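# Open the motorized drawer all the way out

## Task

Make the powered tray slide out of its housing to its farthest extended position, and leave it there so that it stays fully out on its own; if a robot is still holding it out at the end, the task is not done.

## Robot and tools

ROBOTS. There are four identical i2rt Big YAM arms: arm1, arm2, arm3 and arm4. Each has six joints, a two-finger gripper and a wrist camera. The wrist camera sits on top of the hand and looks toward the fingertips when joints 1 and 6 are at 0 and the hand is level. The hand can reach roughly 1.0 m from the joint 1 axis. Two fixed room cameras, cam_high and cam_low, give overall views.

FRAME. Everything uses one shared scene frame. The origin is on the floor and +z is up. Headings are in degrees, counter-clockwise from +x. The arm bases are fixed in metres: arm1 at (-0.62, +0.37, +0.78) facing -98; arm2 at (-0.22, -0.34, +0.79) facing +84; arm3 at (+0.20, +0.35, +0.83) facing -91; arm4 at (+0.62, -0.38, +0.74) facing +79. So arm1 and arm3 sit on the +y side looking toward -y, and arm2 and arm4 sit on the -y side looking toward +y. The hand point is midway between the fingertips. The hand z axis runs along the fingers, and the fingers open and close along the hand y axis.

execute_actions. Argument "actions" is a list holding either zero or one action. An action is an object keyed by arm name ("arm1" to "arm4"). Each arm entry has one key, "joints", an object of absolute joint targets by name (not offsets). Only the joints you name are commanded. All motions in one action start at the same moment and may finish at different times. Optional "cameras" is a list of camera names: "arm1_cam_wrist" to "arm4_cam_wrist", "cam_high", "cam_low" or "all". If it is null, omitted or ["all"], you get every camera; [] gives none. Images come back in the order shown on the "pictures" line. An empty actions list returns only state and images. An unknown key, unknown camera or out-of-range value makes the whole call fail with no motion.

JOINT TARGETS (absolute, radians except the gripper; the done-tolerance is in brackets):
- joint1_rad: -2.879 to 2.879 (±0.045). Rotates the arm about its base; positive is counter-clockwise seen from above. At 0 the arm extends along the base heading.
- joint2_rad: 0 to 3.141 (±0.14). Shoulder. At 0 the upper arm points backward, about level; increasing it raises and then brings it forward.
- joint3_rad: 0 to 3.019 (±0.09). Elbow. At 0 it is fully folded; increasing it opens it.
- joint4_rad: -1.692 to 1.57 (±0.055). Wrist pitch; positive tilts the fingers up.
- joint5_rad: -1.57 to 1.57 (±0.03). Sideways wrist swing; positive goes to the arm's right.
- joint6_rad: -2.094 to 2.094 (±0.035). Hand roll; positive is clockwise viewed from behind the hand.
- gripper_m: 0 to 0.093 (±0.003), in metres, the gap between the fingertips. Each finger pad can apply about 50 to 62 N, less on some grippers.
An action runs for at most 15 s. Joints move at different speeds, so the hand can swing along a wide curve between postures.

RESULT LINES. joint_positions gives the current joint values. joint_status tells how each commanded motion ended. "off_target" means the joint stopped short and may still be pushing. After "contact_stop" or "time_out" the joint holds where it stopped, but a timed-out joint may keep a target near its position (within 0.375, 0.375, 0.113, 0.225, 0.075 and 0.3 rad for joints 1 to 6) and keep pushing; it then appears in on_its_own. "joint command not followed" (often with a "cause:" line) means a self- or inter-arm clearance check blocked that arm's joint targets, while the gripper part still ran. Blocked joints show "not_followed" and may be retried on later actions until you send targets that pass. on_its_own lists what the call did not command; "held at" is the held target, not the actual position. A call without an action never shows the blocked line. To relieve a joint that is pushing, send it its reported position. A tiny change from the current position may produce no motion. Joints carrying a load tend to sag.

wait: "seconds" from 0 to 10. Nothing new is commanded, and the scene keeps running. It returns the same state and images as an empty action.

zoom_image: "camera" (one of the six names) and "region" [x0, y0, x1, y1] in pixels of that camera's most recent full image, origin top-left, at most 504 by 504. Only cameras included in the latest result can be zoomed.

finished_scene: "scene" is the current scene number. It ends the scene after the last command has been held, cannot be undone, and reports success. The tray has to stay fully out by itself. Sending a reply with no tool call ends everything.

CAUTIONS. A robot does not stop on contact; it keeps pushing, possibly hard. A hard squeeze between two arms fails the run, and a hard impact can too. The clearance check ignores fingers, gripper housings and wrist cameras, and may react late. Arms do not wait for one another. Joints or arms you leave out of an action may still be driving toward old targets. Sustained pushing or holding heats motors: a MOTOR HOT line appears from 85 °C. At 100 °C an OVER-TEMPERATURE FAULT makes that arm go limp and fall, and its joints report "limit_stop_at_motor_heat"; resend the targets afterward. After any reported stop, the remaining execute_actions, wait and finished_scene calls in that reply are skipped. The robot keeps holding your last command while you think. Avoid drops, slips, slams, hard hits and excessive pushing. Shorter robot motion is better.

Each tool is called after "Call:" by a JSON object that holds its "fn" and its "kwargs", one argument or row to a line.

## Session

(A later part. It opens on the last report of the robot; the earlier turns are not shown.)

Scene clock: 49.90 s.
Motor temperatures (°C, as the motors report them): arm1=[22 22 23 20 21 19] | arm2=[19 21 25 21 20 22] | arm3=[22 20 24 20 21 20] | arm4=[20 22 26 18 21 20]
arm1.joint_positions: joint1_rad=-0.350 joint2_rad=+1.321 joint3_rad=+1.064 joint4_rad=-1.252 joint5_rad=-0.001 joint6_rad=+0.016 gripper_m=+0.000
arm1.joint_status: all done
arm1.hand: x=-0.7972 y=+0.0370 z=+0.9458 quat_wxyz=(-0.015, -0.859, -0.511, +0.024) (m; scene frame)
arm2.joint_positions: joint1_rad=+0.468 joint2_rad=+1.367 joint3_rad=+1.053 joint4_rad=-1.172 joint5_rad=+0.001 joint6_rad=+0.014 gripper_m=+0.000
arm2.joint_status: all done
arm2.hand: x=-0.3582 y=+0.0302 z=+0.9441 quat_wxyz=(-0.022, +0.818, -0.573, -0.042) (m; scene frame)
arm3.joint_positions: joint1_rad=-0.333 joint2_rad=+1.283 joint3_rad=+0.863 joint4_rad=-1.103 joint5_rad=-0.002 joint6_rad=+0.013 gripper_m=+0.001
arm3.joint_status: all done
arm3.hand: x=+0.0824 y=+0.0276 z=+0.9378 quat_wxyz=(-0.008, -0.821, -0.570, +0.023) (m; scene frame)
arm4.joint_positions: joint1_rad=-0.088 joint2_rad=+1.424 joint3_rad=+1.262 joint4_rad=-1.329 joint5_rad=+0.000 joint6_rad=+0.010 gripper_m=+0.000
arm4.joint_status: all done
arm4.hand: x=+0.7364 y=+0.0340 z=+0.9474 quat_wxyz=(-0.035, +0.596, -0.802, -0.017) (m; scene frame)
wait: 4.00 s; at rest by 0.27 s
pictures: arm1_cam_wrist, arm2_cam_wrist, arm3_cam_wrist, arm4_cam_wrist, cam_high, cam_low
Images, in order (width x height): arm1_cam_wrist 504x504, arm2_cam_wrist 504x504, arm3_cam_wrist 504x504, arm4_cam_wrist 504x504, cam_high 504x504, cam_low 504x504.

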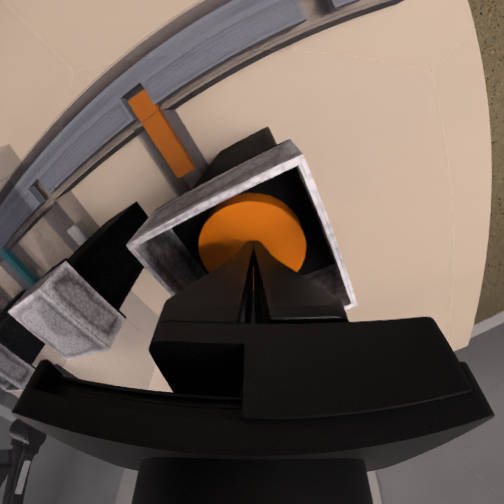

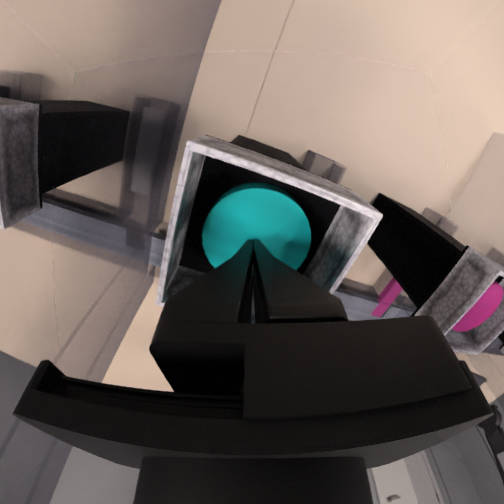

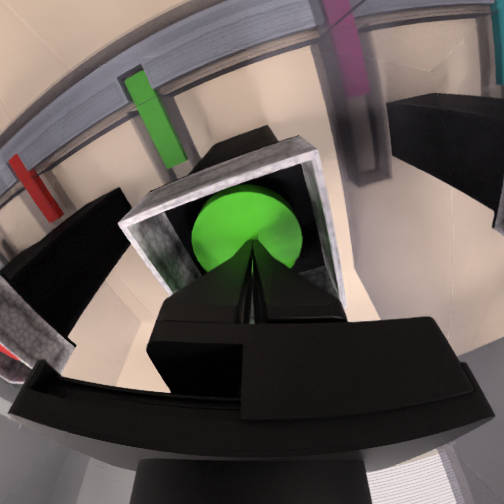

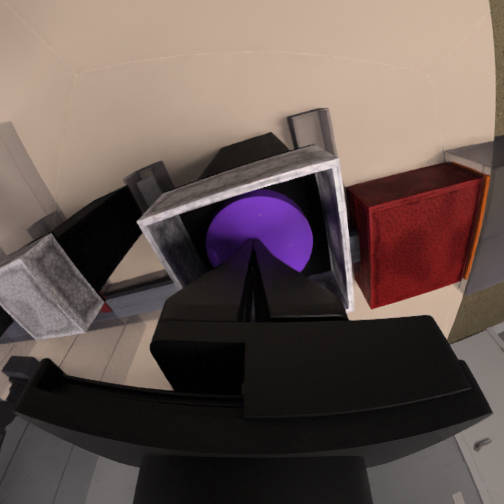

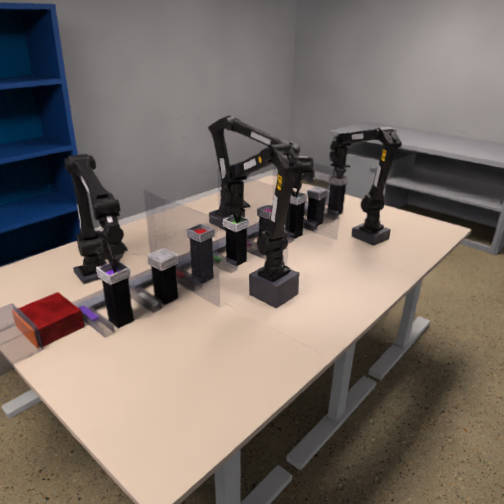

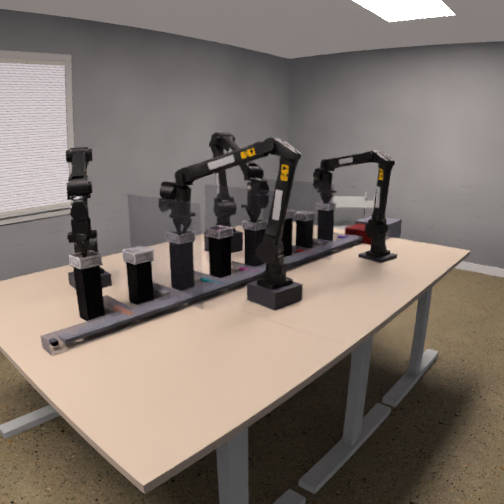

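Call:
{"fn": "wait", "kwargs": {
  "seconds": 10
}}

Call:
{"fn": "wait", "kwargs": {
  "seconds": 10
}}

Call:
{"fn": "wait", "kwargs": {
  "seconds": 10
}}

Scene clock: 61.07 s.
Motor temperatures (°C, as the motors report them): arm1=[22 22 22 20 21 19] | arm2=[19 21 24 21 20 22] | arm3=[22 20 23 20 21 20] | arm4=[20 22 26 18 21 20]
arm1.joint_positions: joint1_rad=-0.350 joint2_rad=+1.321 joint3_rad=+1.064 joint4_rad=-1.252 joint5_rad=-0.001 joint6_rad=+0.016 gripper_m=+0.000
arm1.joint_status: all done
arm1.hand: x=-0.7972 y=+0.0370 z=+0.9458 quat_wxyz=(-0.015, -0.859, -0.511, +0.024) (m; scene frame)
arm2.joint_positions: joint1_rad=+0.468 joint2_rad=+1.367 joint3_rad=+1.053 joint4_rad=-1.172 joint5_rad=+0.001 joint6_rad=+0.014 gripper_m=+0.000
arm2.joint_status: all done
arm2.hand: x=-0.3582 y=+0.0302 z=+0.9441 quat_wxyz=(-0.022, +0.818, -0.573, -0.042) (m; scene frame)
arm3.joint_positions: joint1_rad=-0.333 joint2_rad=+1.283 joint3_rad=+0.863 joint4_rad=-1.103 joint5_rad=-0.002 joint6_rad=+0.013 gripper_m=+0.001
arm3.joint_status: all done
arm3.hand: x=+0.0824 y=+0.0276 z=+0.9378 quat_wxyz=(-0.008, -0.821, -0.570, +0.023) (m; scene frame)
arm4.joint_positions: joint1_rad=-0.088 joint2_rad=+1.424 joint3_rad=+1.262 joint4_rad=-1.329 joint5_rad=+0.000 joint6_rad=+0.010 gripper_m=+0.000
arm4.joint_status: all done
arm4.hand: x=+0.7364 y=+0.0340 z=+0.9474 quat_wxyz=(-0.035, +0.596, -0.802, -0.017) (m; scene frame)
wait: 10.00 s; at rest from the start
pictures: arm1_cam_wrist, arm2_cam_wrist, arm3_cam_wrist, arm4_cam_wrist, cam_high, cam_low
Images, in order (width x height): arm1_cam_wrist 504x504, arm2_cam_wrist 504x504, arm3_cam_wrist 504x504, arm4_cam_wrist 504x504, cam_high 504x504, cam_low 504x504.

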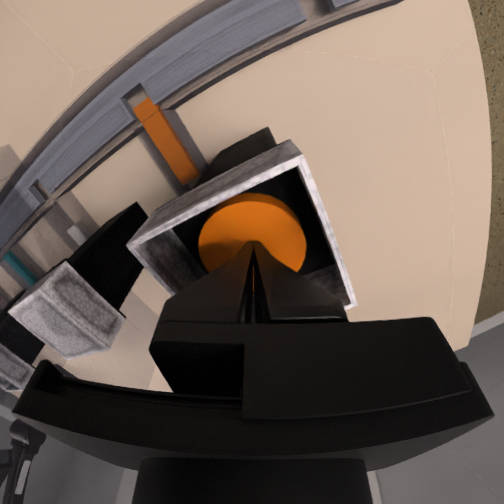

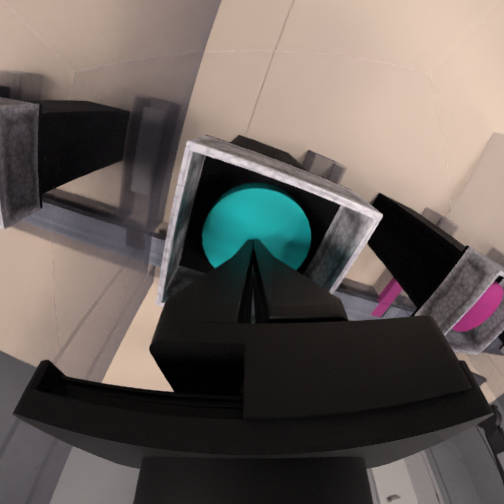

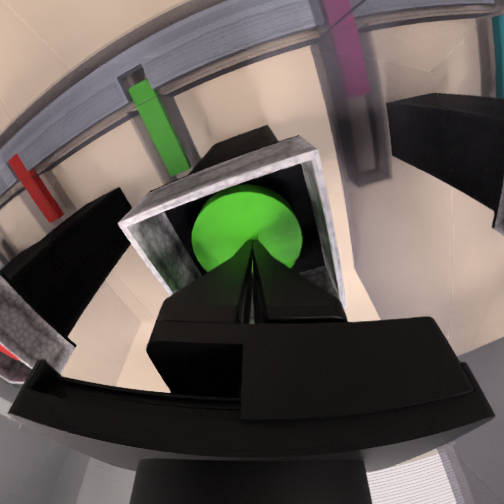

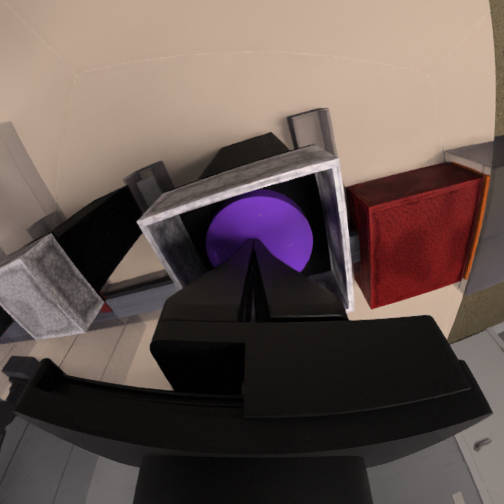

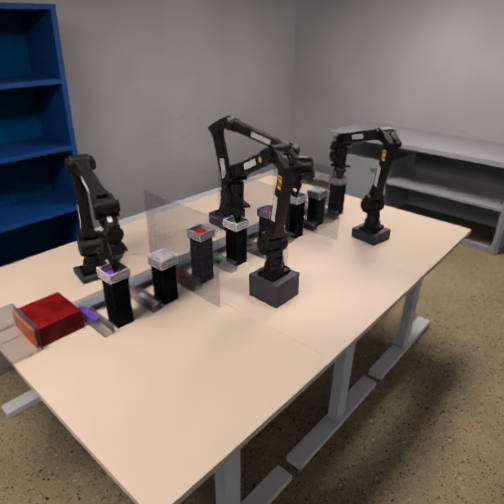

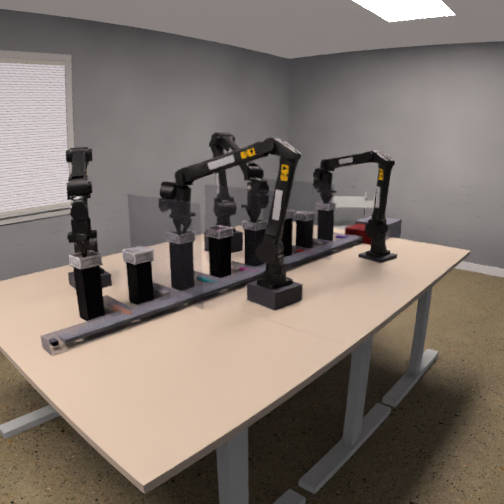

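Scene clock: 71.07 s.
Motor temperatures (°C, as the motors report them): arm1=[22 22 22 20 21 19] | arm2=[19 21 24 21 20 22] | arm3=[22 20 23 20 21 20] | arm4=[20 22 25 18 21 20]
arm1.joint_positions: joint1_rad=-0.350 joint2_rad=+1.321 joint3_rad=+1.064 joint4_rad=-1.252 joint5_rad=-0.001 joint6_rad=+0.016 gripper_m=+0.000
arm1.joint_status: all done
arm1.hand: x=-0.7972 y=+0.0370 z=+0.9458 quat_wxyz=(-0.015, -0.859, -0.511, +0.024) (m; scene frame)
arm2.joint_positions: joint1_rad=+0.468 joint2_rad=+1.367 joint3_rad=+1.053 joint4_rad=-1.172 joint5_rad=+0.001 joint6_rad=+0.014 gripper_m=+0.000
arm2.joint_status: all done
arm2.hand: x=-0.3582 y=+0.0302 z=+0.9441 quat_wxyz=(-0.022, +0.818, -0.573, -0.042) (m; scene frame)
arm3.joint_positions: joint1_rad=-0.333 joint2_rad=+1.283 joint3_rad=+0.863 joint4_rad=-1.103 joint5_rad=-0.002 joint6_rad=+0.013 gripper_m=+0.001
arm3.joint_status: all done
arm3.hand: x=+0.0824 y=+0.0276 z=+0.9378 quat_wxyz=(-0.008, -0.821, -0.570, +0.023) (m; scene frame)
arm4.joint_positions: joint1_rad=-0.088 joint2_rad=+1.424 joint3_rad=+1.262 joint4_rad=-1.329 joint5_rad=+0.000 joint6_rad=+0.010 gripper_m=+0.000
arm4.joint_status: all done
arm4.hand: x=+0.7364 y=+0.0340 z=+0.9474 quat_wxyz=(-0.035, +0.596, -0.802, -0.017) (m; scene frame)
wait: 10.00 s; at rest by 0.27 s
pictures: arm1_cam_wrist, arm2_cam_wrist, arm3_cam_wrist, arm4_cam_wrist, cam_high, cam_low
Images, in order (width x height): arm1_cam_wrist 504x504, arm2_cam_wrist 504x504, arm3_cam_wrist 504x504, arm4_cam_wrist 504x504, cam_high 504x504, cam_low 504x504.

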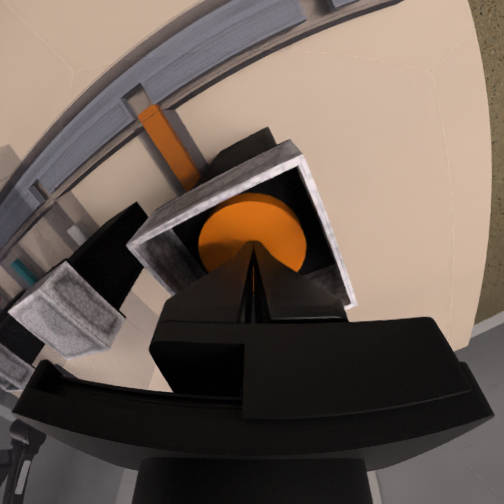

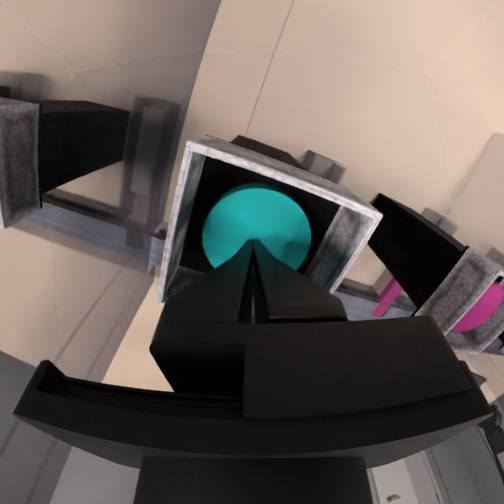

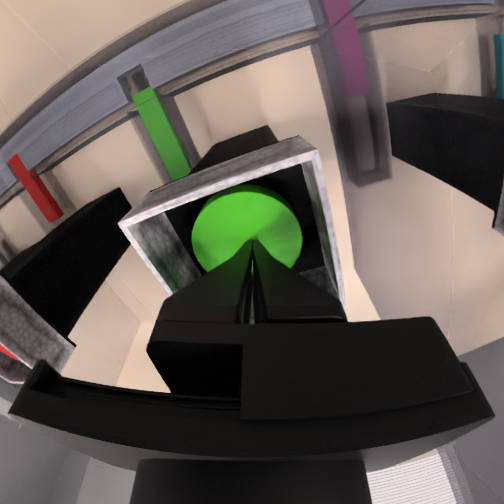

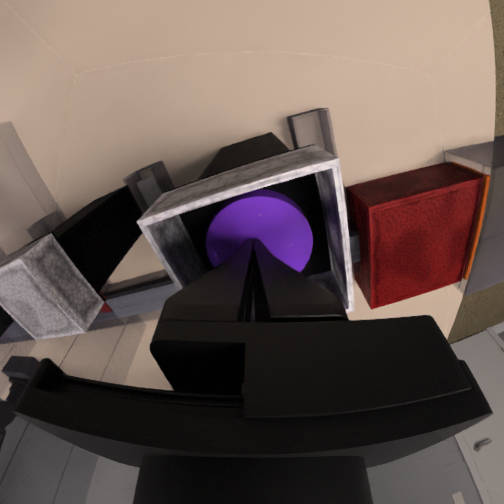

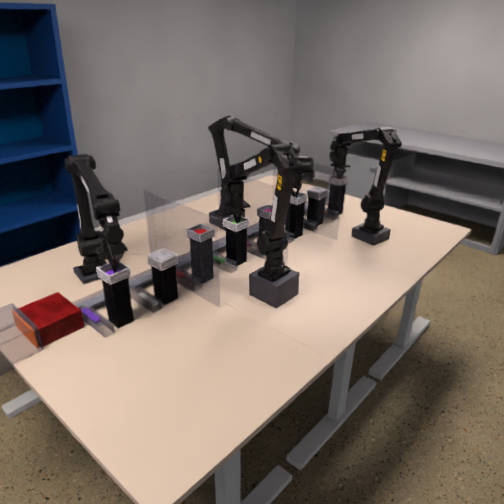

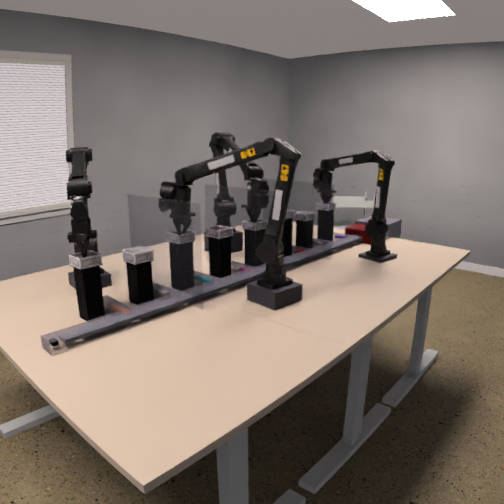

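Scene clock: 81.07 s.
Motor temperatures (°C, as the motors report them): arm1=[22 22 22 20 21 19] | arm2=[19 21 24 21 20 22] | arm3=[22 20 23 20 21 20] | arm4=[20 22 25 18 21 20]
arm1.joint_positions: joint1_rad=-0.350 joint2_rad=+1.321 joint3_rad=+1.064 joint4_rad=-1.252 joint5_rad=-0.001 joint6_rad=+0.016 gripper_m=+0.000
arm1.joint_status: all done
arm1.hand: x=-0.7972 y=+0.0370 z=+0.9458 quat_wxyz=(-0.015, -0.859, -0.511, +0.024) (m; scene frame)
arm2.joint_positions: joint1_rad=+0.468 joint2_rad=+1.367 joint3_rad=+1.053 joint4_rad=-1.172 joint5_rad=+0.001 joint6_rad=+0.014 gripper_m=+0.000
arm2.joint_status: all done
arm2.hand: x=-0.3582 y=+0.0302 z=+0.9441 quat_wxyz=(-0.022, +0.818, -0.573, -0.042) (m; scene frame)
arm3.joint_positions: joint1_rad=-0.333 joint2_rad=+1.283 joint3_rad=+0.863 joint4_rad=-1.103 joint5_rad=-0.002 joint6_rad=+0.013 gripper_m=+0.001
arm3.joint_status: all done
arm3.hand: x=+0.0824 y=+0.0276 z=+0.9378 quat_wxyz=(-0.008, -0.821, -0.570, +0.023) (m; scene frame)
arm4.joint_positions: joint1_rad=-0.088 joint2_rad=+1.424 joint3_rad=+1.262 joint4_rad=-1.329 joint5_rad=+0.000 joint6_rad=+0.010 gripper_m=+0.000
arm4.joint_status: all done
arm4.hand: x=+0.7364 y=+0.0340 z=+0.9474 quat_wxyz=(-0.035, +0.596, -0.802, -0.017) (m; scene frame)
wait: 10.00 s; at rest by 0.27 s
pictures: arm1_cam_wrist, arm2_cam_wrist, arm3_cam_wrist, arm4_cam_wrist, cam_high, cam_low
Images, in order (width x height): arm1_cam_wrist 504x504, arm2_cam_wrist 504x504, arm3_cam_wrist 504x504, arm4_cam_wrist 504x504, cam_high 504x504, cam_low 504x504.

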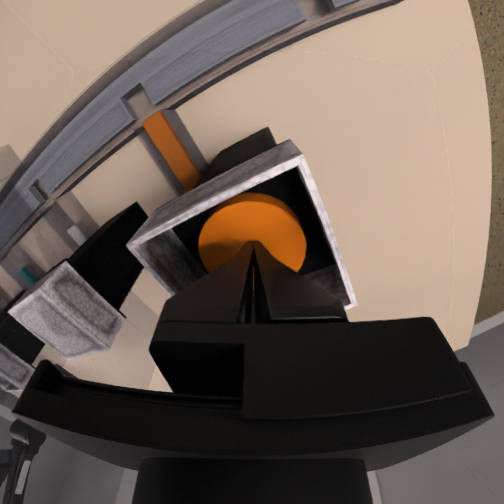

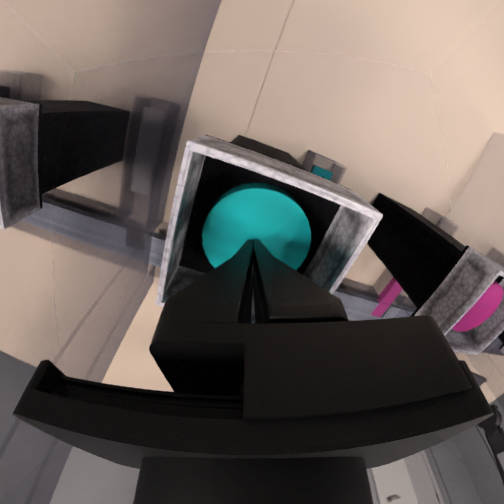

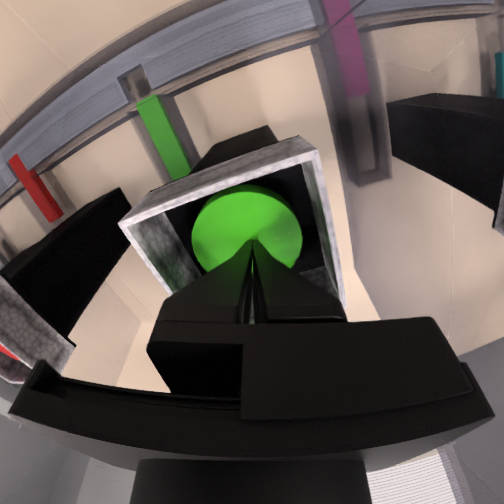

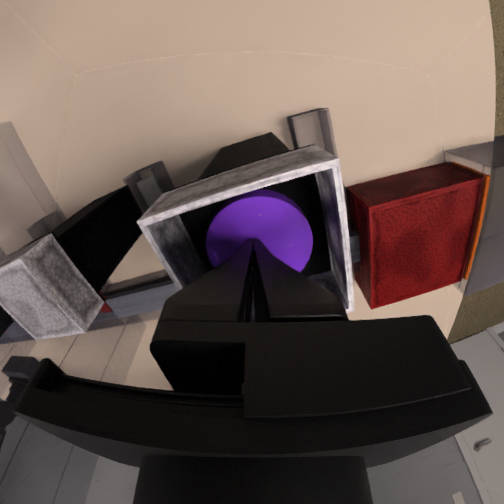

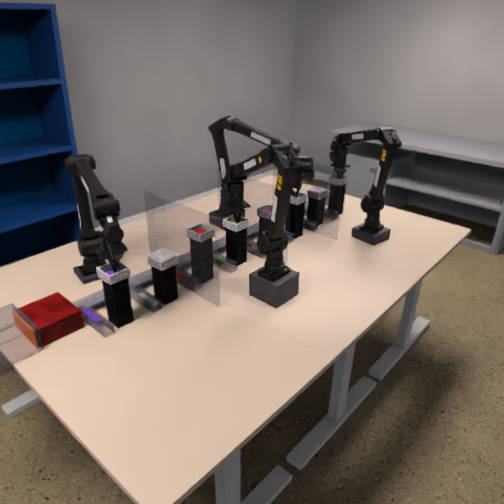

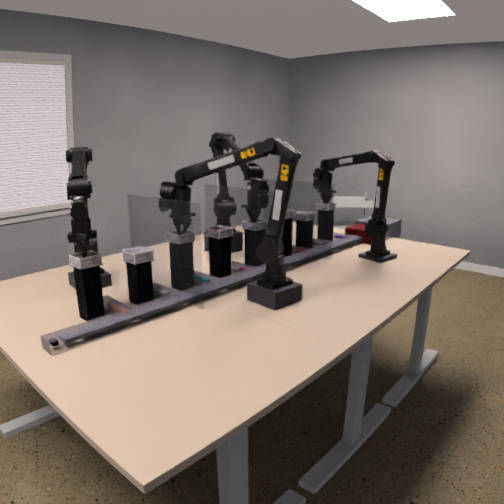

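Call:
{"fn": "wait", "kwargs": {
  "seconds": 10
}}

Scene clock: 91.73 s.
Motor temperatures (°C, as the motors report them): arm1=[22 22 22 20 21 19] | arm2=[19 21 24 21 20 22] | arm3=[22 20 23 20 21 20] | arm4=[20 22 25 18 21 20]
arm1.joint_positions: joint1_rad=-0.350 joint2_rad=+1.321 joint3_rad=+1.064 joint4_rad=-1.252 joint5_rad=-0.001 joint6_rad=+0.016 gripper_m=+0.000
arm1.joint_status: all done
arm1.hand: x=-0.7972 y=+0.0370 z=+0.9458 quat_wxyz=(-0.015, -0.859, -0.511, +0.024) (m; scene frame)
arm2.joint_positions: joint1_rad=+0.468 joint2_rad=+1.367 joint3_rad=+1.053 joint4_rad=-1.172 joint5_rad=+0.001 joint6_rad=+0.014 gripper_m=+0.000
arm2.joint_status: all done
arm2.hand: x=-0.3582 y=+0.0302 z=+0.9441 quat_wxyz=(-0.022, +0.818, -0.573, -0.042) (m; scene frame)
arm3.joint_positions: joint1_rad=-0.333 joint2_rad=+1.283 joint3_rad=+0.863 joint4_rad=-1.103 joint5_rad=-0.002 joint6_rad=+0.013 gripper_m=+0.001
arm3.joint_status: all done
arm3.hand: x=+0.0824 y=+0.0276 z=+0.9378 quat_wxyz=(-0.008, -0.821, -0.570, +0.023) (m; scene frame)
arm4.joint_positions: joint1_rad=-0.088 joint2_rad=+1.424 joint3_rad=+1.262 joint4_rad=-1.329 joint5_rad=+0.000 joint6_rad=+0.010 gripper_m=+0.000
arm4.joint_status: all done
arm4.hand: x=+0.7364 y=+0.0340 z=+0.9474 quat_wxyz=(-0.035, +0.596, -0.802, -0.017) (m; scene frame)
wait: 10.00 s; at rest from the start
pictures: arm1_cam_wrist, arm2_cam_wrist, arm3_cam_wrist, arm4_cam_wrist, cam_high, cam_low
Images, in order (width x height): arm1_cam_wrist 504x504, arm2_cam_wrist 504x504, arm3_cam_wrist 504x504, arm4_cam_wrist 504x504, cam_high 504x504, cam_low 504x504.

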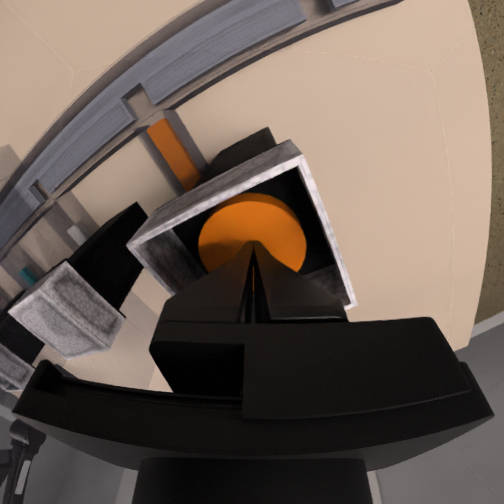

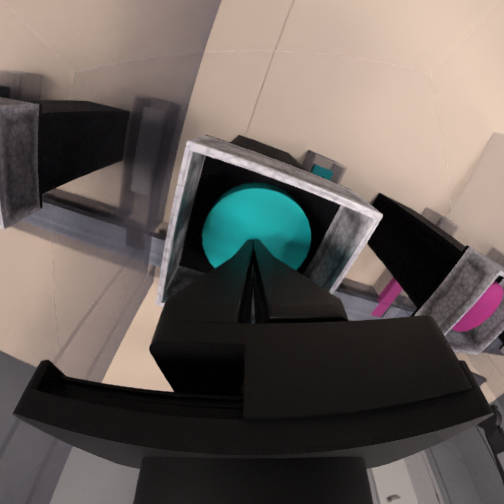

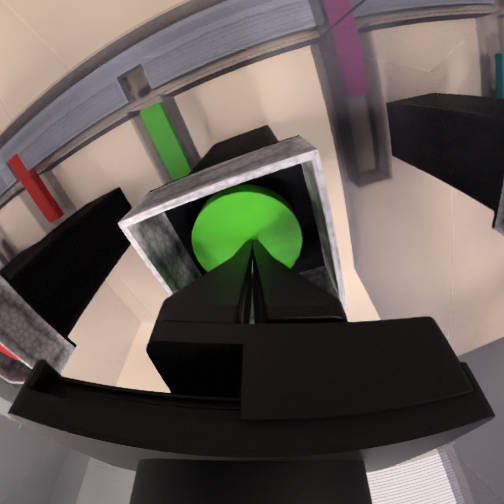

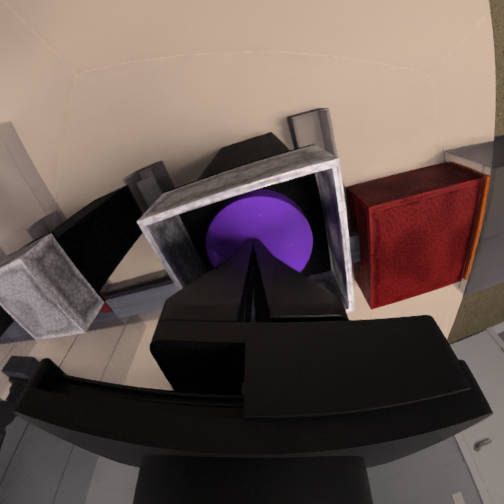

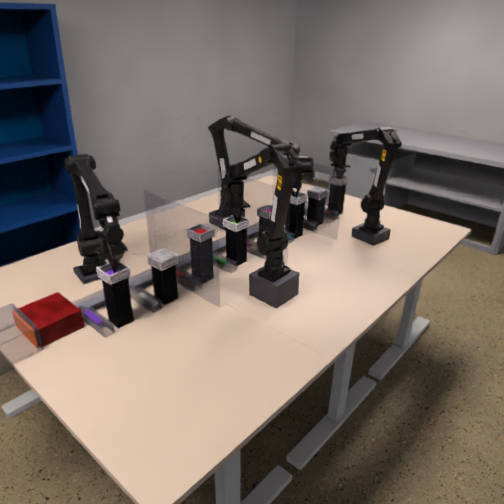

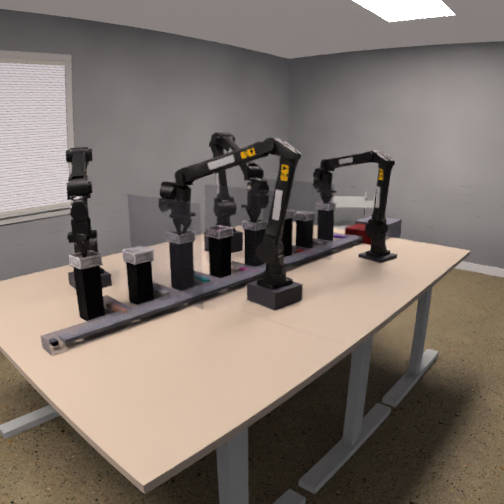

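Call:
{"fn": "wait", "kwargs": {
  "seconds": 10
}}

Scene clock: 107.03 s.
Motor temperatures (°C, as the motors report them): arm1=[22 22 22 20 21 19] | arm2=[19 21 24 21 20 22] | arm3=[22 20 23 20 21 20] | arm4=[20 22 25 18 21 20]
arm1.joint_positions: joint1_rad=-0.350 joint2_rad=+1.321 joint3_rad=+1.064 joint4_rad=-1.252 joint5_rad=-0.001 joint6_rad=+0.016 gripper_m=+0.000
arm1.joint_status: all done
arm1.hand: x=-0.7972 y=+0.0370 z=+0.9458 quat_wxyz=(-0.015, -0.859, -0.511, +0.024) (m; scene frame)
arm2.joint_positions: joint1_rad=+0.468 joint2_rad=+1.367 joint3_rad=+1.053 joint4_rad=-1.172 joint5_rad=+0.001 joint6_rad=+0.014 gripper_m=+0.000
arm2.joint_status: all done
arm2.hand: x=-0.3582 y=+0.0302 z=+0.9441 quat_wxyz=(-0.022, +0.818, -0.573, -0.042) (m; scene frame)
arm3.joint_positions: joint1_rad=-0.333 joint2_rad=+1.283 joint3_rad=+0.863 joint4_rad=-1.103 joint5_rad=-0.002 joint6_rad=+0.013 gripper_m=+0.001
arm3.joint_status: all done
arm3.hand: x=+0.0824 y=+0.0276 z=+0.9378 quat_wxyz=(-0.008, -0.821, -0.570, +0.023) (m; scene frame)
arm4.joint_positions: joint1_rad=-0.088 joint2_rad=+1.424 joint3_rad=+1.262 joint4_rad=-1.329 joint5_rad=+0.000 joint6_rad=+0.010 gripper_m=+0.000
arm4.joint_status: all done
arm4.hand: x=+0.7364 y=+0.0340 z=+0.9474 quat_wxyz=(-0.035, +0.596, -0.802, -0.017) (m; scene frame)
wait: 10.00 s; at rest from the start
pictures: arm1_cam_wrist, arm2_cam_wrist, arm3_cam_wrist, arm4_cam_wrist, cam_high, cam_low
Images, in order (width x height): arm1_cam_wrist 504x504, arm2_cam_wrist 504x504, arm3_cam_wrist 504x504, arm4_cam_wrist 504x504, cam_high 504x504, cam_low 504x504.

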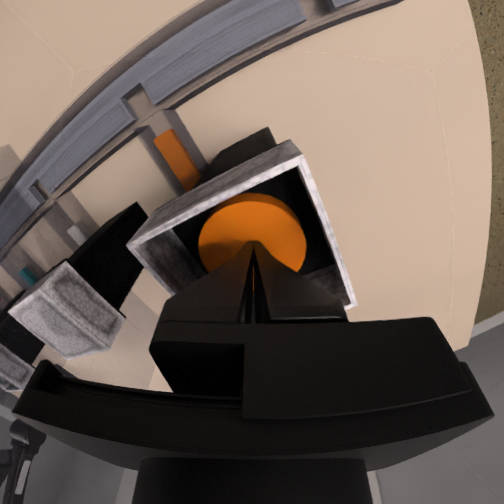

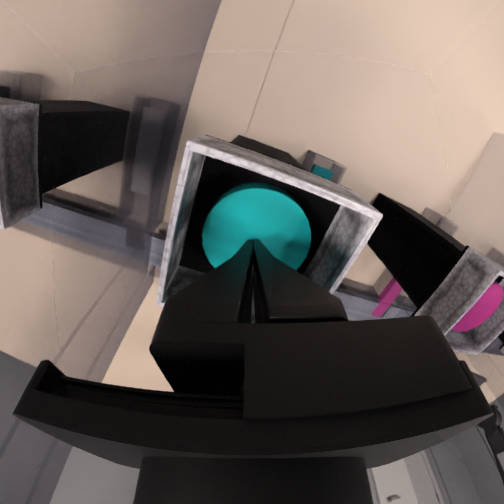

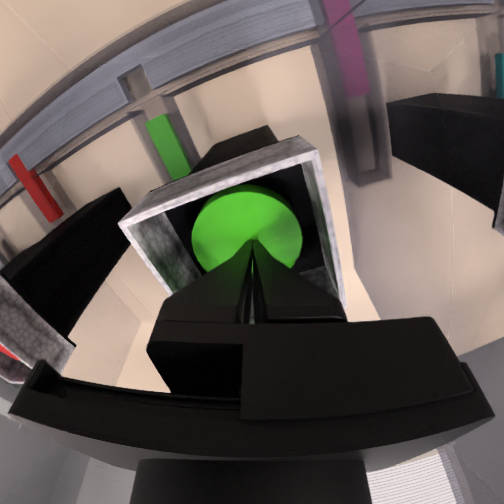

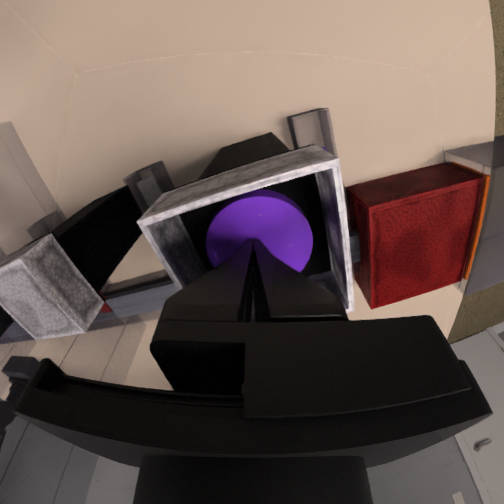

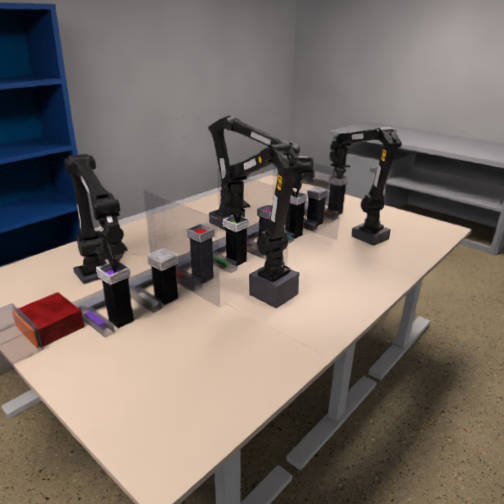

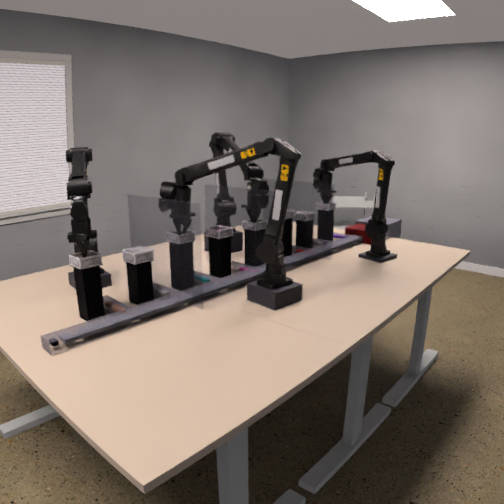

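Call:
{"fn": "wait", "kwargs": {
  "seconds": 10
}}

Scene clock: 117.27 s.
Motor temperatures (°C, as the motors report them): arm1=[22 22 22 20 21 19] | arm2=[19 21 24 21 20 22] | arm3=[22 20 23 20 21 20] | arm4=[20 22 25 18 21 20]
arm1.joint_positions: joint1_rad=-0.350 joint2_rad=+1.321 joint3_rad=+1.064 joint4_rad=-1.252 joint5_rad=-0.001 joint6_rad=+0.016 gripper_m=+0.000
arm1.joint_status: all done
arm1.hand: x=-0.7972 y=+0.0370 z=+0.9458 quat_wxyz=(-0.015, -0.859, -0.511, +0.024) (m; scene frame)
arm2.joint_positions: joint1_rad=+0.468 joint2_rad=+1.367 joint3_rad=+1.053 joint4_rad=-1.172 joint5_rad=+0.001 joint6_rad=+0.014 gripper_m=+0.000
arm2.joint_status: all done
arm2.hand: x=-0.3582 y=+0.0302 z=+0.9441 quat_wxyz=(-0.022, +0.818, -0.573, -0.042) (m; scene frame)
arm3.joint_positions: joint1_rad=-0.333 joint2_rad=+1.283 joint3_rad=+0.863 joint4_rad=-1.103 joint5_rad=-0.002 joint6_rad=+0.013 gripper_m=+0.001
arm3.joint_status: all done
arm3.hand: x=+0.0824 y=+0.0276 z=+0.9378 quat_wxyz=(-0.008, -0.821, -0.570, +0.023) (m; scene frame)
arm4.joint_positions: joint1_rad=-0.088 joint2_rad=+1.424 joint3_rad=+1.262 joint4_rad=-1.329 joint5_rad=+0.000 joint6_rad=+0.010 gripper_m=+0.000
arm4.joint_status: all done
arm4.hand: x=+0.7364 y=+0.0340 z=+0.9474 quat_wxyz=(-0.035, +0.596, -0.802, -0.017) (m; scene frame)
wait: 10.00 s; at rest by 0.03 s
pictures: arm1_cam_wrist, arm2_cam_wrist, arm3_cam_wrist, arm4_cam_wrist, cam_high, cam_low
Images, in order (width x height): arm1_cam_wrist 504x504, arm2_cam_wrist 504x504, arm3_cam_wrist 504x504, arm4_cam_wrist 504x504, cam_high 504x504, cam_low 504x504.

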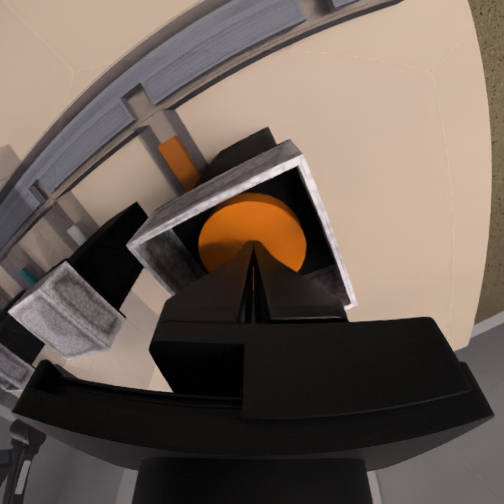

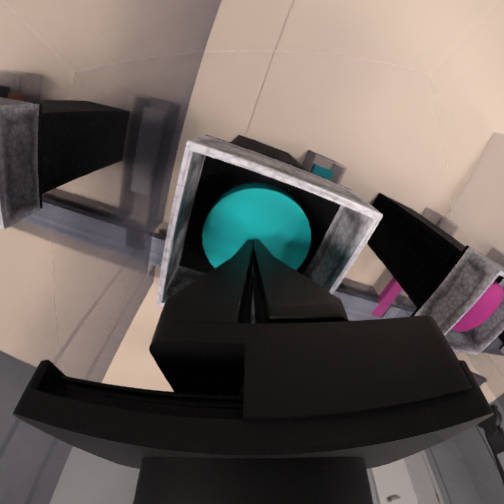

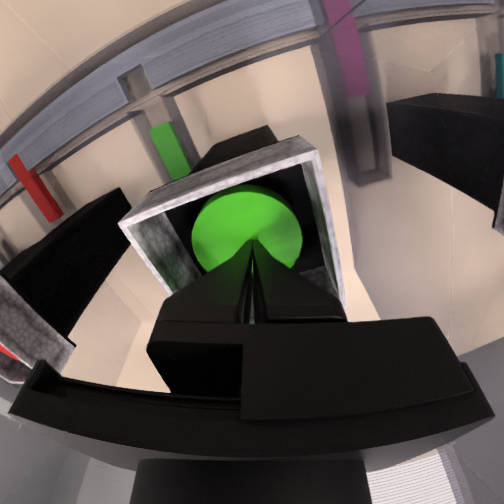

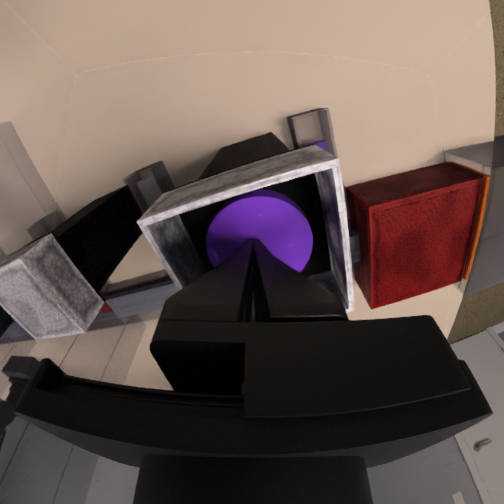

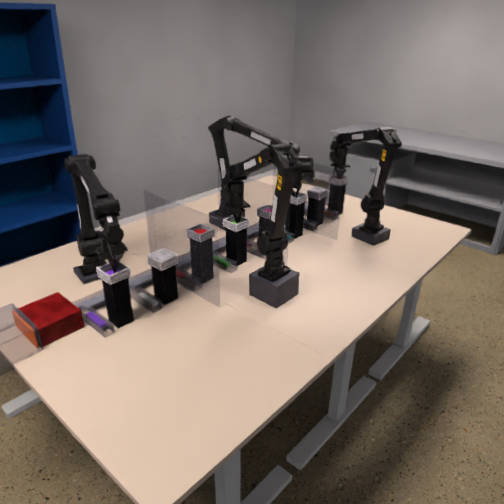

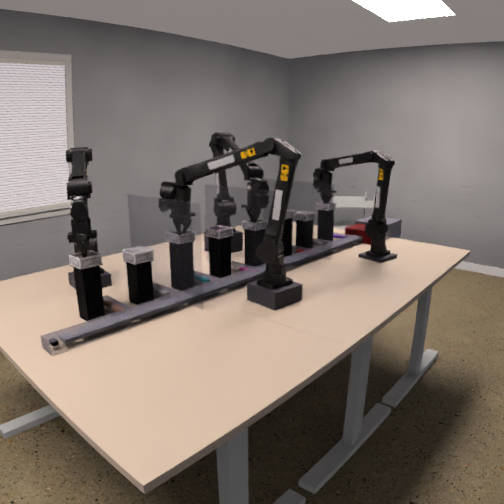

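Call:
{"fn": "execute_actions", "kwargs": {
  "actions": [
    {"arm2":{"joints":{"joint2_rad":1.35,"joint3_rad":1.22,"joint4_rad":-1.42}}}
  ],
  "cameras": []
}}

Call:
{"fn": "execute_actions", "kwargs": {
  "actions": [
    {"arm2":{"joints":{"joint1_rad":-0.12,"joint2_rad":1.335,"joint3_rad":1.205}}}
  ],
  "cameras": ["arm2_cam_wrist","arm3_cam_wrist"]
}}

Scene clock: 121.80 s.
Motor temperatures (°C, as the motors report them): arm1=[22 22 22 20 21 19] | arm2=[19 21 24 21 20 22] | arm3=[22 20 23 20 21 20] | arm4=[20 22 25 18 21 20]
arm1.joint_positions: joint1_rad=-0.350 joint2_rad=+1.321 joint3_rad=+1.064 joint4_rad=-1.252 joint5_rad=-0.001 joint6_rad=+0.016 gripper_m=+0.000
arm1.joint_status: not commanded
arm1.hand: x=-0.7972 y=+0.0370 z=+0.9458 quat_wxyz=(-0.015, -0.859, -0.511, +0.024) (m; scene frame)
arm2.joint_positions: joint1_rad=+0.468 joint2_rad=+1.355 joint3_rad=+1.180 joint4_rad=-1.404 joint5_rad=+0.001 joint6_rad=+0.014 gripper_m=+0.000
arm2.joint_status: all done
arm2.hand: x=-0.3522 y=+0.0160 z=+0.9940 quat_wxyz=(+0.004, +0.819, -0.574, -0.004) (m; scene frame)
arm3.joint_positions: joint1_rad=-0.333 joint2_rad=+1.283 joint3_rad=+0.863 joint4_rad=-1.103 joint5_rad=-0.002 joint6_rad=+0.013 gripper_m=+0.001
arm3.joint_status: not commanded
arm3.hand: x=+0.0824 y=+0.0276 z=+0.9378 quat_wxyz=(-0.008, -0.821, -0.570, +0.023) (m; scene frame)
arm4.joint_positions: joint1_rad=-0.088 joint2_rad=+1.424 joint3_rad=+1.262 joint4_rad=-1.329 joint5_rad=+0.000 joint6_rad=+0.010 gripper_m=+0.000
arm4.joint_status: not commanded
arm4.hand: x=+0.7364 y=+0.0340 z=+0.9474 quat_wxyz=(-0.035, +0.596, -0.802, -0.017) (m; scene frame)
pictures: none
No camera images: the call's "cameras" was empty. Leave "cameras" out to get every camera's image.

Scene clock: 123.03 s.
Motor temperatures (°C, as the motors report them): arm1=[22 22 22 20 21 19] | arm2=[19 21 24 21 20 22] | arm3=[22 20 23 20 21 20] | arm4=[20 22 25 18 21 20]
arm1.joint_positions: joint1_rad=-0.350 joint2_rad=+1.321 joint3_rad=+1.064 joint4_rad=-1.252 joint5_rad=-0.001 joint6_rad=+0.016 gripper_m=+0.000
arm1.joint_status: not commanded
arm1.hand: x=-0.7972 y=+0.0370 z=+0.9458 quat_wxyz=(-0.015, -0.859, -0.511, +0.024) (m; scene frame)
arm2.joint_positions: joint1_rad=-0.123 joint2_rad=+1.351 joint3_rad=+1.180 joint4_rad=-1.404 joint5_rad=+0.001 joint6_rad=+0.013 gripper_m=+0.000
arm2.joint_status: all done
arm2.hand: x=-0.1308 y=+0.0305 z=+0.9923 quat_wxyz=(+0.006, +0.617, -0.787, -0.005) (m; scene frame)
arm3.joint_positions: joint1_rad=-0.333 joint2_rad=+1.283 joint3_rad=+0.863 joint4_rad=-1.103 joint5_rad=-0.002 joint6_rad=+0.013 gripper_m=+0.001
arm3.joint_status: not commanded
arm3.hand: x=+0.0824 y=+0.0276 z=+0.9378 quat_wxyz=(-0.008, -0.821, -0.570, +0.023) (m; scene frame)
arm4.joint_positions: joint1_rad=-0.088 joint2_rad=+1.424 joint3_rad=+1.262 joint4_rad=-1.329 joint5_rad=+0.000 joint6_rad=+0.010 gripper_m=+0.000
arm4.joint_status: not commanded
arm4.hand: x=+0.7364 y=+0.0340 z=+0.9474 quat_wxyz=(-0.035, +0.596, -0.802, -0.017) (m; scene frame)
pictures: arm2_cam_wrist, arm3_cam_wrist
Images, in order (width x height): arm2_cam_wrist 504x504, arm3_cam_wrist 504x504.

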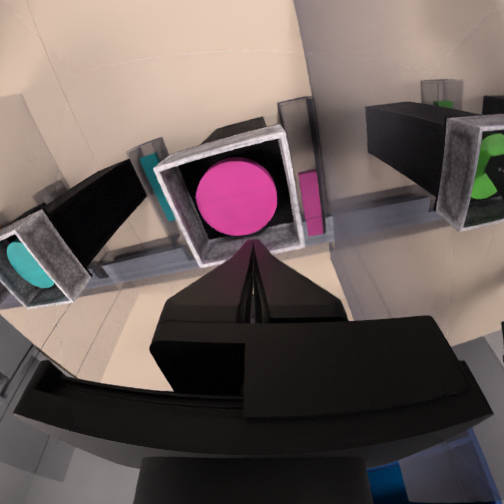

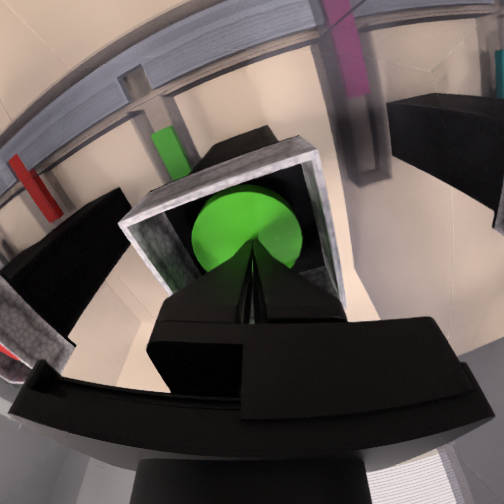

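Call:
{"fn": "execute_actions", "kwargs": {
  "actions": [
    {"arm2":{"joints":{"joint1_rad":-0.088,"joint2_rad":1.40,"joint3_rad":0.96,"joint4_rad":-1.14}}}
  ],
  "cameras": ["arm2_cam_wrist","arm3_cam_wrist"]
}}

Scene clock: 125.10 s.
Motor temperatures (°C, as the motors report them): arm1=[22 22 22 20 21 19] | arm2=[19 21 25 21 20 22] | arm3=[22 20 23 20 21 20] | arm4=[20 22 25 18 21 20]
arm1.joint_positions: joint1_rad=-0.350 joint2_rad=+1.321 joint3_rad=+1.064 joint4_rad=-1.252 joint5_rad=-0.001 joint6_rad=+0.016 gripper_m=+0.000
arm1.joint_status: not commanded
arm1.hand: x=-0.7972 y=+0.0370 z=+0.9458 quat_wxyz=(-0.015, -0.859, -0.511, +0.024) (m; scene frame)
arm2.joint_positions: joint1_rad=-0.091 joint2_rad=+1.355 joint3_rad=+1.006 joint4_rad=-1.168 joint5_rad=+0.000 joint6_rad=+0.013 gripper_m=+0.000
arm2.joint_status: all done
arm2.hand: x=-0.1442 y=+0.0316 z=+0.9273 quat_wxyz=(-0.016, +0.629, -0.777, -0.023) (m; scene frame)
arm3.joint_positions: joint1_rad=-0.333 joint2_rad=+1.283 joint3_rad=+0.863 joint4_rad=-1.103 joint5_rad=-0.002 joint6_rad=+0.013 gripper_m=+0.001
arm3.joint_status: not commanded
arm3.hand: x=+0.0824 y=+0.0276 z=+0.9378 quat_wxyz=(-0.008, -0.821, -0.570, +0.023) (m; scene frame)
arm4.joint_positions: joint1_rad=-0.088 joint2_rad=+1.424 joint3_rad=+1.262 joint4_rad=-1.329 joint5_rad=+0.000 joint6_rad=+0.010 gripper_m=+0.000
arm4.joint_status: not commanded
arm4.hand: x=+0.7364 y=+0.0340 z=+0.9474 quat_wxyz=(-0.035, +0.596, -0.802, -0.017) (m; scene frame)
pictures: arm2_cam_wrist, arm3_cam_wrist
Images, in order (width x height): arm2_cam_wrist 504x504, arm3_cam_wrist 504x504.

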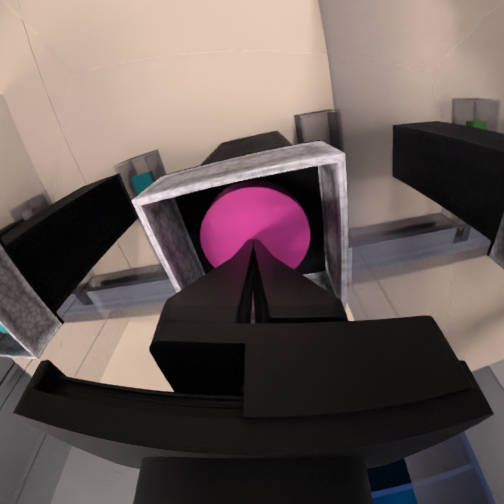

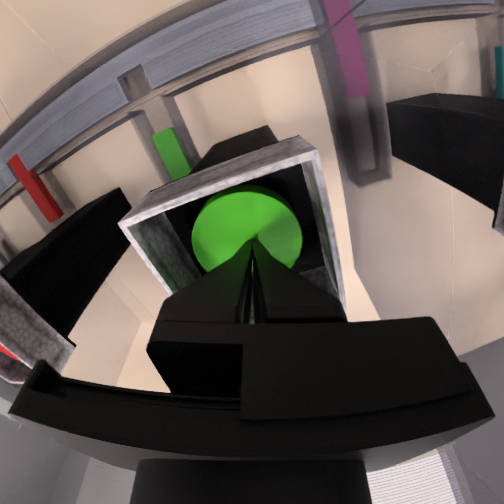

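Call:
{"fn": "execute_actions", "kwargs": {
  "actions": [
    {"arm3":{"joints":{"joint2_rad":1.245,"joint3_rad":1.07,"joint4_rad":-1.36}}}
  ],
  "cameras": []
}}

Call:
{"fn": "execute_actions", "kwargs": {
  "actions": [
    {"arm3":{"joints":{"joint1_rad":0.32}}}
  ],
  "cameras": ["arm3_cam_wrist"]
}}

Scene clock: 127.17 s.
Motor temperatures (°C, as the motors report them): arm1=[22 22 22 20 21 19] | arm2=[19 21 25 21 20 22] | arm3=[22 20 23 20 21 20] | arm4=[20 22 25 18 21 20]
arm1.joint_positions: joint1_rad=-0.350 joint2_rad=+1.321 joint3_rad=+1.064 joint4_rad=-1.252 joint5_rad=-0.001 joint6_rad=+0.016 gripper_m=+0.000
arm1.joint_status: not commanded
arm1.hand: x=-0.7972 y=+0.0370 z=+0.9458 quat_wxyz=(-0.015, -0.859, -0.511, +0.024) (m; scene frame)
arm2.joint_positions: joint1_rad=-0.091 joint2_rad=+1.355 joint3_rad=+1.006 joint4_rad=-1.168 joint5_rad=+0.000 joint6_rad=+0.013 gripper_m=+0.000
arm2.joint_status: not commanded
arm2.hand: x=-0.1442 y=+0.0316 z=+0.9273 quat_wxyz=(-0.016, +0.629, -0.777, -0.023) (m; scene frame)
arm3.joint_positions: joint1_rad=-0.333 joint2_rad=+1.252 joint3_rad=+1.024 joint4_rad=-1.350 joint5_rad=-0.002 joint6_rad=+0.013 gripper_m=+0.001
arm3.joint_status: all done
arm3.hand: x=+0.0840 y=+0.0288 z=+1.0057 quat_wxyz=(+0.008, -0.821, -0.570, +0.001) (m; scene frame)
arm4.joint_positions: joint1_rad=-0.088 joint2_rad=+1.424 joint3_rad=+1.262 joint4_rad=-1.329 joint5_rad=+0.000 joint6_rad=+0.010 gripper_m=+0.000
arm4.joint_status: not commanded
arm4.hand: x=+0.7364 y=+0.0340 z=+0.9474 quat_wxyz=(-0.035, +0.596, -0.802, -0.017) (m; scene frame)
pictures: none
No camera images: the call's "cameras" was empty. Leave "cameras" out to get every camera's image.

Scene clock: 128.40 s.
Motor temperatures (°C, as the motors report them): arm1=[22 22 22 20 21 19] | arm2=[19 21 24 21 20 22] | arm3=[22 20 24 20 21 20] | arm4=[20 22 25 18 21 20]
arm1.joint_positions: joint1_rad=-0.350 joint2_rad=+1.321 joint3_rad=+1.064 joint4_rad=-1.252 joint5_rad=-0.001 joint6_rad=+0.016 gripper_m=+0.000
arm1.joint_status: not commanded
arm1.hand: x=-0.7972 y=+0.0370 z=+0.9458 quat_wxyz=(-0.015, -0.859, -0.511, +0.024) (m; scene frame)
arm2.joint_positions: joint1_rad=-0.091 joint2_rad=+1.355 joint3_rad=+1.006 joint4_rad=-1.168 joint5_rad=+0.000 joint6_rad=+0.013 gripper_m=+0.000
arm2.joint_status: not commanded
arm2.hand: x=-0.1442 y=+0.0316 z=+0.9273 quat_wxyz=(-0.016, +0.629, -0.777, -0.023) (m; scene frame)
arm3.joint_positions: joint1_rad=+0.321 joint2_rad=+1.252 joint3_rad=+1.024 joint4_rad=-1.350 joint5_rad=-0.001 joint6_rad=+0.013 gripper_m=+0.001
arm3.joint_status: all done
arm3.hand: x=+0.3010 y=+0.0251 z=+1.0024 quat_wxyz=(+0.010, -0.594, -0.804, +0.000) (m; scene frame)
arm4.joint_positions: joint1_rad=-0.088 joint2_rad=+1.424 joint3_rad=+1.262 joint4_rad=-1.329 joint5_rad=+0.000 joint6_rad=+0.010 gripper_m=+0.000
arm4.joint_status: not commanded
arm4.hand: x=+0.7364 y=+0.0340 z=+0.9474 quat_wxyz=(-0.035, +0.596, -0.802, -0.017) (m; scene frame)
pictures: arm3_cam_wrist
Images, in order (width x height): arm3_cam_wrist 504x504.

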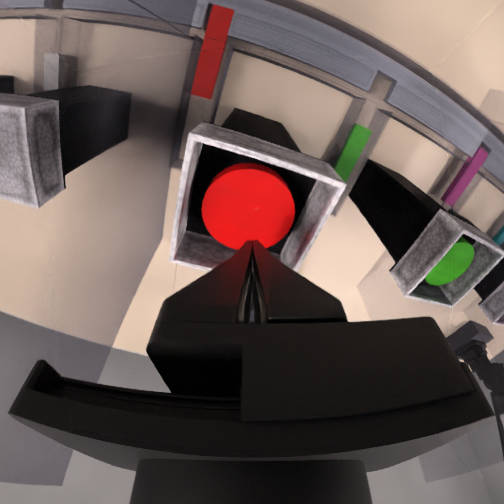

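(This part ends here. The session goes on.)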